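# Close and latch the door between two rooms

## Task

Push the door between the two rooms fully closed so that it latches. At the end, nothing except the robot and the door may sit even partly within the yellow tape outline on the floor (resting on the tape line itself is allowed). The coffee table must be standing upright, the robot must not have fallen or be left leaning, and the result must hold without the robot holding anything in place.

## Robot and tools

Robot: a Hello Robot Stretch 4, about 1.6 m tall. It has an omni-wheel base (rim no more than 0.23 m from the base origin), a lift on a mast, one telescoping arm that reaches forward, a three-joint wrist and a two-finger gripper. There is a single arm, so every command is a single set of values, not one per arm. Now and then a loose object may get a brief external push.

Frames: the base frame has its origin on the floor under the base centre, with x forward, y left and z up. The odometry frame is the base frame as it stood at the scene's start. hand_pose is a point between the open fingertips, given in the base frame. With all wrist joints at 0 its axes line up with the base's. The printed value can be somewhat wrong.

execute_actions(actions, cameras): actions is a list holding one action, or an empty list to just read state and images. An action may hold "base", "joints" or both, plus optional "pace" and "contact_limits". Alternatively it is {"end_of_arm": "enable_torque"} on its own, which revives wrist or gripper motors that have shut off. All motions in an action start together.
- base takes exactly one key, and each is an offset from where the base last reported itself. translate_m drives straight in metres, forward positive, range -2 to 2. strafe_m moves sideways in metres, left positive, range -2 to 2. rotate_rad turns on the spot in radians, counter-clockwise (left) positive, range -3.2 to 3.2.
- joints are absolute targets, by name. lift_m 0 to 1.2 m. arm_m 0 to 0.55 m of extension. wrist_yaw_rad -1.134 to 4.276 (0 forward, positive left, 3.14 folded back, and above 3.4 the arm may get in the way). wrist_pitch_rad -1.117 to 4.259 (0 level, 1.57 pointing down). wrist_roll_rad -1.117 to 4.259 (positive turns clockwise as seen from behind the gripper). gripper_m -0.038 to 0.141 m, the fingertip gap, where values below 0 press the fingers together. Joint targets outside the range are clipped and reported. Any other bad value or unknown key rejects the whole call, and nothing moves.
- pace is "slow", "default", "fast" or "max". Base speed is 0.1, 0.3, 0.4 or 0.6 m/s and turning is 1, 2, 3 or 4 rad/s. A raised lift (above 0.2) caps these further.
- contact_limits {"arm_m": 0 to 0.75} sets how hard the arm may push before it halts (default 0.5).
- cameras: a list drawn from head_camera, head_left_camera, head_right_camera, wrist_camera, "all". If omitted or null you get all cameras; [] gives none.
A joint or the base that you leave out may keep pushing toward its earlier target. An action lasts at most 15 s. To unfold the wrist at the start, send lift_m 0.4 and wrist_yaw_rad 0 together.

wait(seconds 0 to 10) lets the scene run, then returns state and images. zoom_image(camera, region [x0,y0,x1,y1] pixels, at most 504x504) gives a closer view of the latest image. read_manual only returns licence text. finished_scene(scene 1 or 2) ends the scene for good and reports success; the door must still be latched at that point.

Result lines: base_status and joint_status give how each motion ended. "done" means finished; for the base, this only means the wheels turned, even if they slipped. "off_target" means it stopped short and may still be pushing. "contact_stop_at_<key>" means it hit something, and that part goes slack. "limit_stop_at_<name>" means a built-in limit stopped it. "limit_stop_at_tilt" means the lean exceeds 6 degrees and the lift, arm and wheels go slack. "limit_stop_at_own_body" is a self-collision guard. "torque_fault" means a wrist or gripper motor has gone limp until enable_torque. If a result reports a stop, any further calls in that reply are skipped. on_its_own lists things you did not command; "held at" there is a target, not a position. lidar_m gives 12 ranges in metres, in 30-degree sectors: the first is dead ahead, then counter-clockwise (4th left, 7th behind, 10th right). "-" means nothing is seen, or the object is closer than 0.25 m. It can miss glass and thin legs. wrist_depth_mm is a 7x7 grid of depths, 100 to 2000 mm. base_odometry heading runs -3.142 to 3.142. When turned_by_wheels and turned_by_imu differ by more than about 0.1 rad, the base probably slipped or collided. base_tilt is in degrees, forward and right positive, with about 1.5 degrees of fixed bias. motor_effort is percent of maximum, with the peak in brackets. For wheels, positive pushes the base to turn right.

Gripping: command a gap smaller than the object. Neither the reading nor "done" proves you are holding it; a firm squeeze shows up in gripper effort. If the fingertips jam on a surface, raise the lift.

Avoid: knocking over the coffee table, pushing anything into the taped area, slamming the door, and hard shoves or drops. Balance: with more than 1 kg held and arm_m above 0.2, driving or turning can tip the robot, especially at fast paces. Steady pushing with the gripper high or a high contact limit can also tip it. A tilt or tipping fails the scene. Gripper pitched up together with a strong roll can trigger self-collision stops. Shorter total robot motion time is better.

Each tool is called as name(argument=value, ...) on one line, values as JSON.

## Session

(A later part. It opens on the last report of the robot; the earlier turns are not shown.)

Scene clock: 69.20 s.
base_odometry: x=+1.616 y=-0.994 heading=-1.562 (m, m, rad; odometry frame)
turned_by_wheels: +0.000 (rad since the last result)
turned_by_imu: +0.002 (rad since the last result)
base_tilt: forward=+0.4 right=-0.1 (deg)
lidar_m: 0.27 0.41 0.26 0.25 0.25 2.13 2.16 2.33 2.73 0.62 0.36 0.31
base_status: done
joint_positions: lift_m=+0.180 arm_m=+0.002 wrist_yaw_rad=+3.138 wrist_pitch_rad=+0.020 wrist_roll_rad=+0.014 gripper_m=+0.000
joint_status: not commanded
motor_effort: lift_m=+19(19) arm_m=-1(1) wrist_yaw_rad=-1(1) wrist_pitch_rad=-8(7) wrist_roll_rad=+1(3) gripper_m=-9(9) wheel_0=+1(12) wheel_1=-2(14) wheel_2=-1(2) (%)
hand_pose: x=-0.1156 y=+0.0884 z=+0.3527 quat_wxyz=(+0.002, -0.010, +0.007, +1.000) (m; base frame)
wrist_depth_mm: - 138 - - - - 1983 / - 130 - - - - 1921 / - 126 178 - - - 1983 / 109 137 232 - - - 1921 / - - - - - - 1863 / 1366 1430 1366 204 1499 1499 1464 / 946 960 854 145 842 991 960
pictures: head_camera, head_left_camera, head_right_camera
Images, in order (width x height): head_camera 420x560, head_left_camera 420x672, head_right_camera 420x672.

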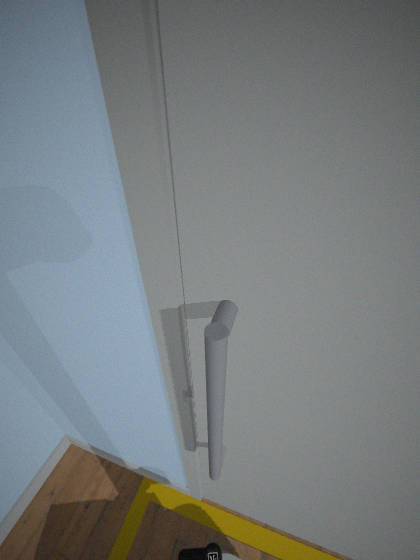

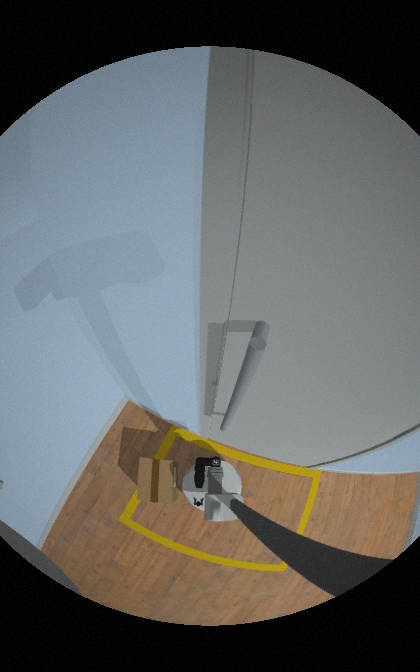

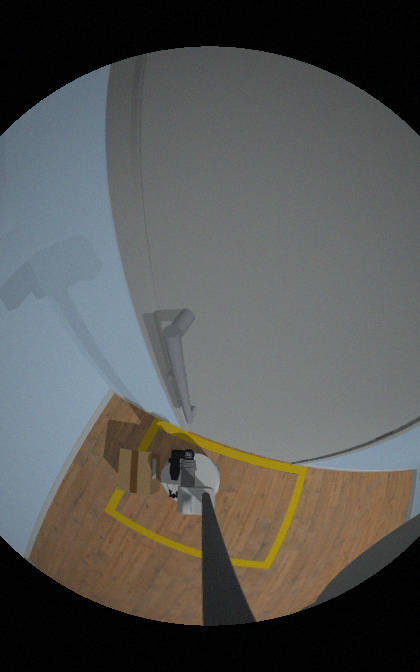

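zoom_image(camera="head_camera", region=[150, 440, 370, 560])

zoom_image(camera="head_camera", region=[150, 340, 240, 440])

zoom_image(camera="head_right_camera", region=[100, 400, 330, 530])

Region (150, 440, 370, 560) of head_camera's 420x560 image, scaled by 2.291, with more detail than that image has; it fills the top 275 rows of this view, and the rest is white.

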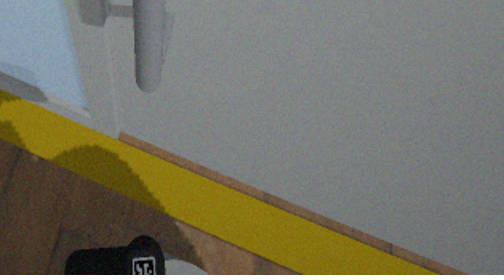

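Region (150, 340, 240, 440) of head_camera's 420x560 image, scaled by 5.040, with more detail than that image has; it fills the left 454 columns of this view, and the rest is white.

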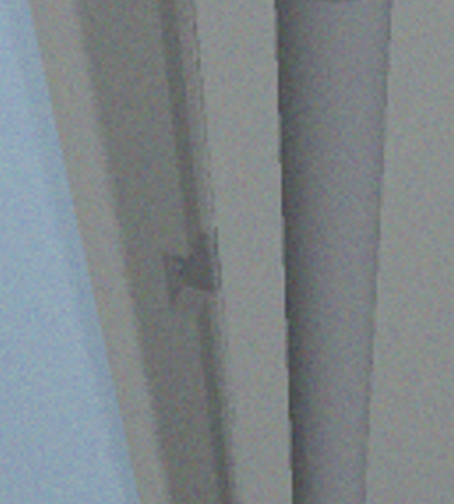

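Region (100, 400, 330, 530) of head_right_camera's 420x672 image, scaled by 2.191, with more detail than that image has; it fills the top 285 rows of this view, and the rest is white.

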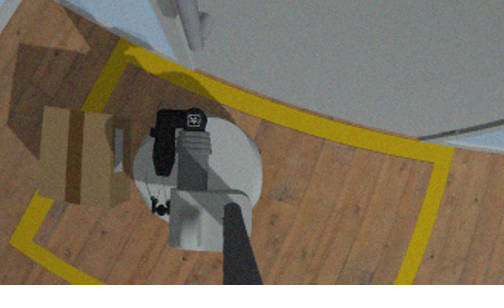

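execute_actions(actions=[{"base": {"strafe_m": 0.41}, "pace": "default"}], cameras=["head_camera", "head_left_camera", "head_right_camera"])

Scene clock: 73.27 s.
base_odometry: x=+2.025 y=-0.990 heading=-1.563 (m, m, rad; odometry frame)
turned_by_wheels: +0.000 (rad since the last result)
turned_by_imu: +0.001 (rad since the last result)
base_tilt: forward=+0.4 right=-0.1 (deg)
lidar_m: 0.47 0.60 0.25 0.25 0.26 1.47 2.01 2.35 3.13 0.87 0.48 0.47
base_status: done
joint_positions: lift_m=+0.180 arm_m=+0.002 wrist_yaw_rad=+3.138 wrist_pitch_rad=+0.020 wrist_roll_rad=+0.014 gripper_m=+0.000
joint_status: not commanded
motor_effort: lift_m=+19(19) arm_m=-1(1) wrist_yaw_rad=-1(1) wrist_pitch_rad=-8(9) wrist_roll_rad=+2(2) gripper_m=-6(3) wheel_0=-12(21) wheel_1=+10(23) wheel_2=-2(2) (%)
hand_pose: x=-0.1156 y=+0.0884 z=+0.3527 quat_wxyz=(+0.002, -0.010, +0.007, +1.000) (m; base frame)
wrist_depth_mm: - 138 - - - 1921 1618 / - 130 - - - 1921 1576 / - 126 178 - - 1921 1661 / 108 137 232 - - 1921 1618 / - - - - - 1921 1618 / 1366 1464 1336 204 1430 1464 1308 / 946 960 831 146 842 960 960
pictures: head_camera, head_left_camera, head_right_camera
Images, in order (width x height): head_camera 420x560, head_left_camera 420x672, head_right_camera 420x672.

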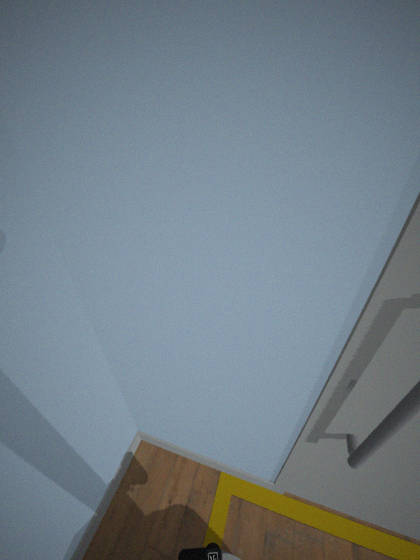

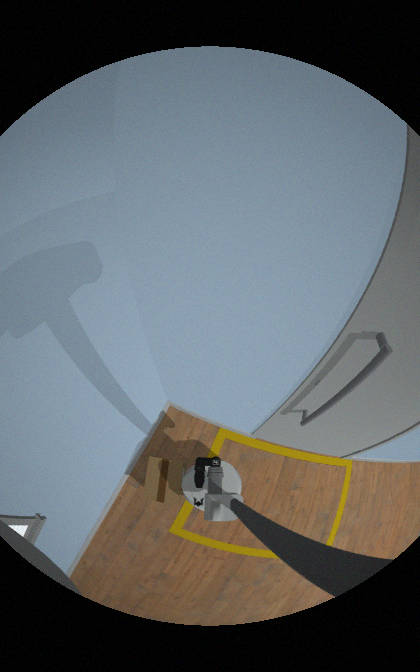

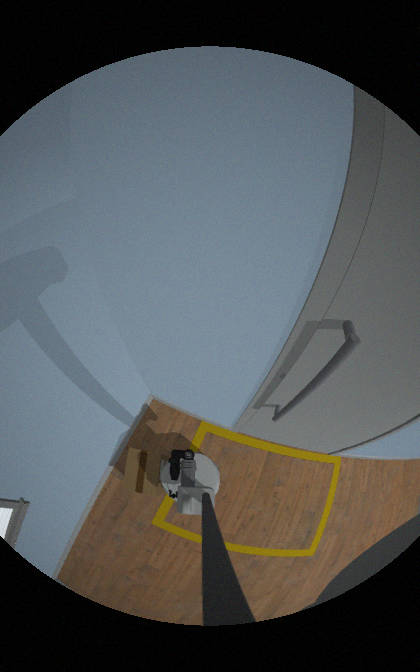

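zoom_image(camera="head_left_camera", region=[110, 400, 270, 560])

zoom_image(camera="head_camera", region=[250, 340, 420, 560])

zoom_image(camera="head_right_camera", region=[220, 60, 420, 470])

Region (110, 400, 270, 560) of head_left_camera's 420x672 image, scaled by 3.150, with more detail than that image has.

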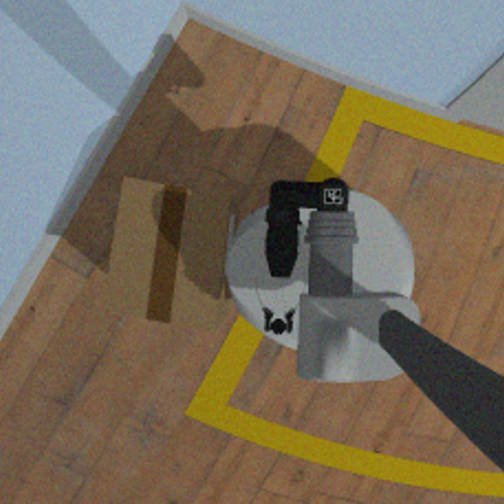

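Region (250, 340, 420, 560) of head_camera's 420x560 image, scaled by 2.291, with more detail than that image has; it fills the left 389 columns of this view, and the rest is white.

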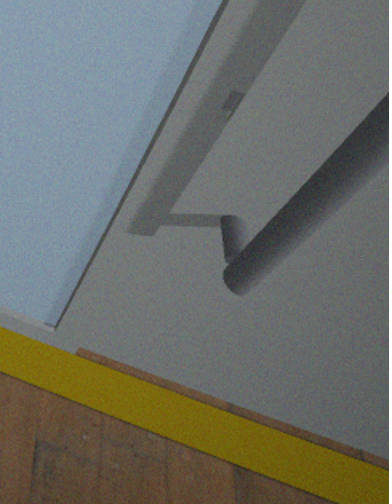

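Region (220, 60, 420, 470) of head_right_camera's 420x672 image, scaled by 1.229, with more detail than that image has; it fills the left 246 columns of this view, and the rest is white.

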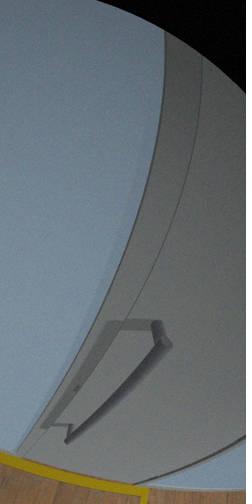

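zoom_image(camera="head_left_camera", region=[135, 445, 215, 535])

zoom_image(camera="head_camera", region=[265, 470, 420, 560])

zoom_image(camera="head_right_camera", region=[225, 410, 345, 475])

Region (135, 445, 215, 535) of head_left_camera's 420x672 image, scaled by 5.600, with more detail than that image has.

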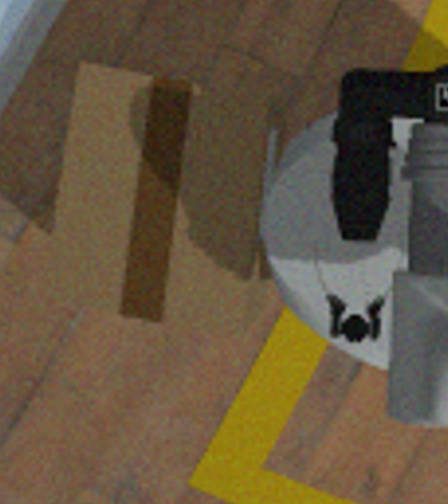

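Region (265, 470, 420, 560) of head_camera's 420x560 image, scaled by 3.252, with more detail than that image has; it fills the top 293 rows of this view, and the rest is white.

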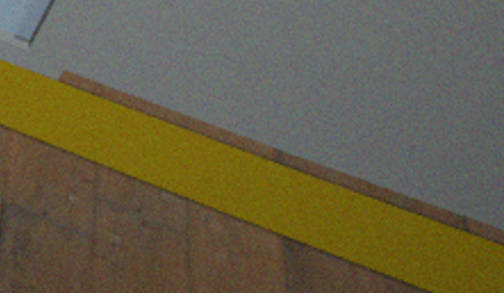

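Region (225, 410, 345, 475) of head_right_camera's 420x672 image, scaled by 4.200, with more detail than that image has; it fills the top 273 rows of this view, and the rest is white.

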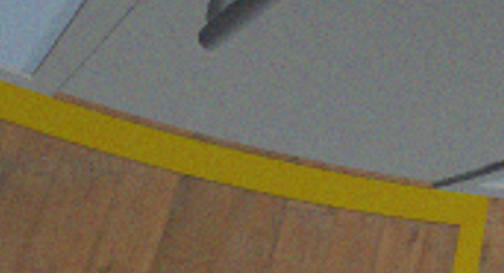

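execute_actions(actions=[{"base": {"strafe_m": -0.05}, "pace": "max"}], cameras=["head_left_camera"])

Scene clock: 76.17 s.
base_odometry: x=+1.975 y=-0.991 heading=-1.563 (m, m, rad; odometry frame)
turned_by_wheels: +0.000 (rad since the last result)
turned_by_imu: +0.000 (rad since the last result)
base_tilt: forward=+0.5 right=-0.1 (deg)
lidar_m: 0.46 0.57 0.25 0.25 0.25 1.53 2.01 2.33 3.05 0.81 0.44 0.43
base_status: done
joint_positions: lift_m=+0.180 arm_m=+0.002 wrist_yaw_rad=+3.138 wrist_pitch_rad=+0.020 wrist_roll_rad=+0.014 gripper_m=+0.000
joint_status: not commanded
motor_effort: lift_m=+19(19) arm_m=-1(1) wrist_yaw_rad=-1(1) wrist_pitch_rad=-9(10) wrist_roll_rad=+2(1) gripper_m=-5(7) wheel_0=-2(10) wheel_1=+0(10) wheel_2=-1(2) (%)
hand_pose: x=-0.1156 y=+0.0884 z=+0.3527 quat_wxyz=(+0.002, -0.010, +0.007, +1.000) (m; base frame)
wrist_depth_mm: - 138 - - - 1983 1661 / - 130 - - - 1983 1708 / - 125 178 - - 1983 1756 / 109 137 231 - - 1921 1808 / - - - - - 1863 1808 / 1366 1464 1336 204 1499 1430 1430 / 931 946 831 145 854 976 976
pictures: head_left_camera
Images, in order (width x height): head_left_camera 420x672.

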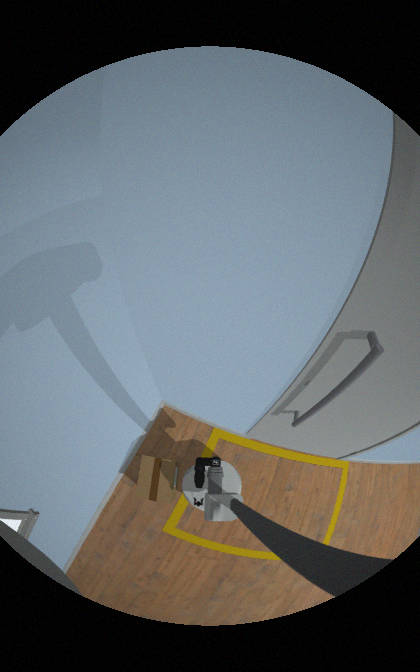

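finished_scene(scene=1)

The scene is finished: the task was done.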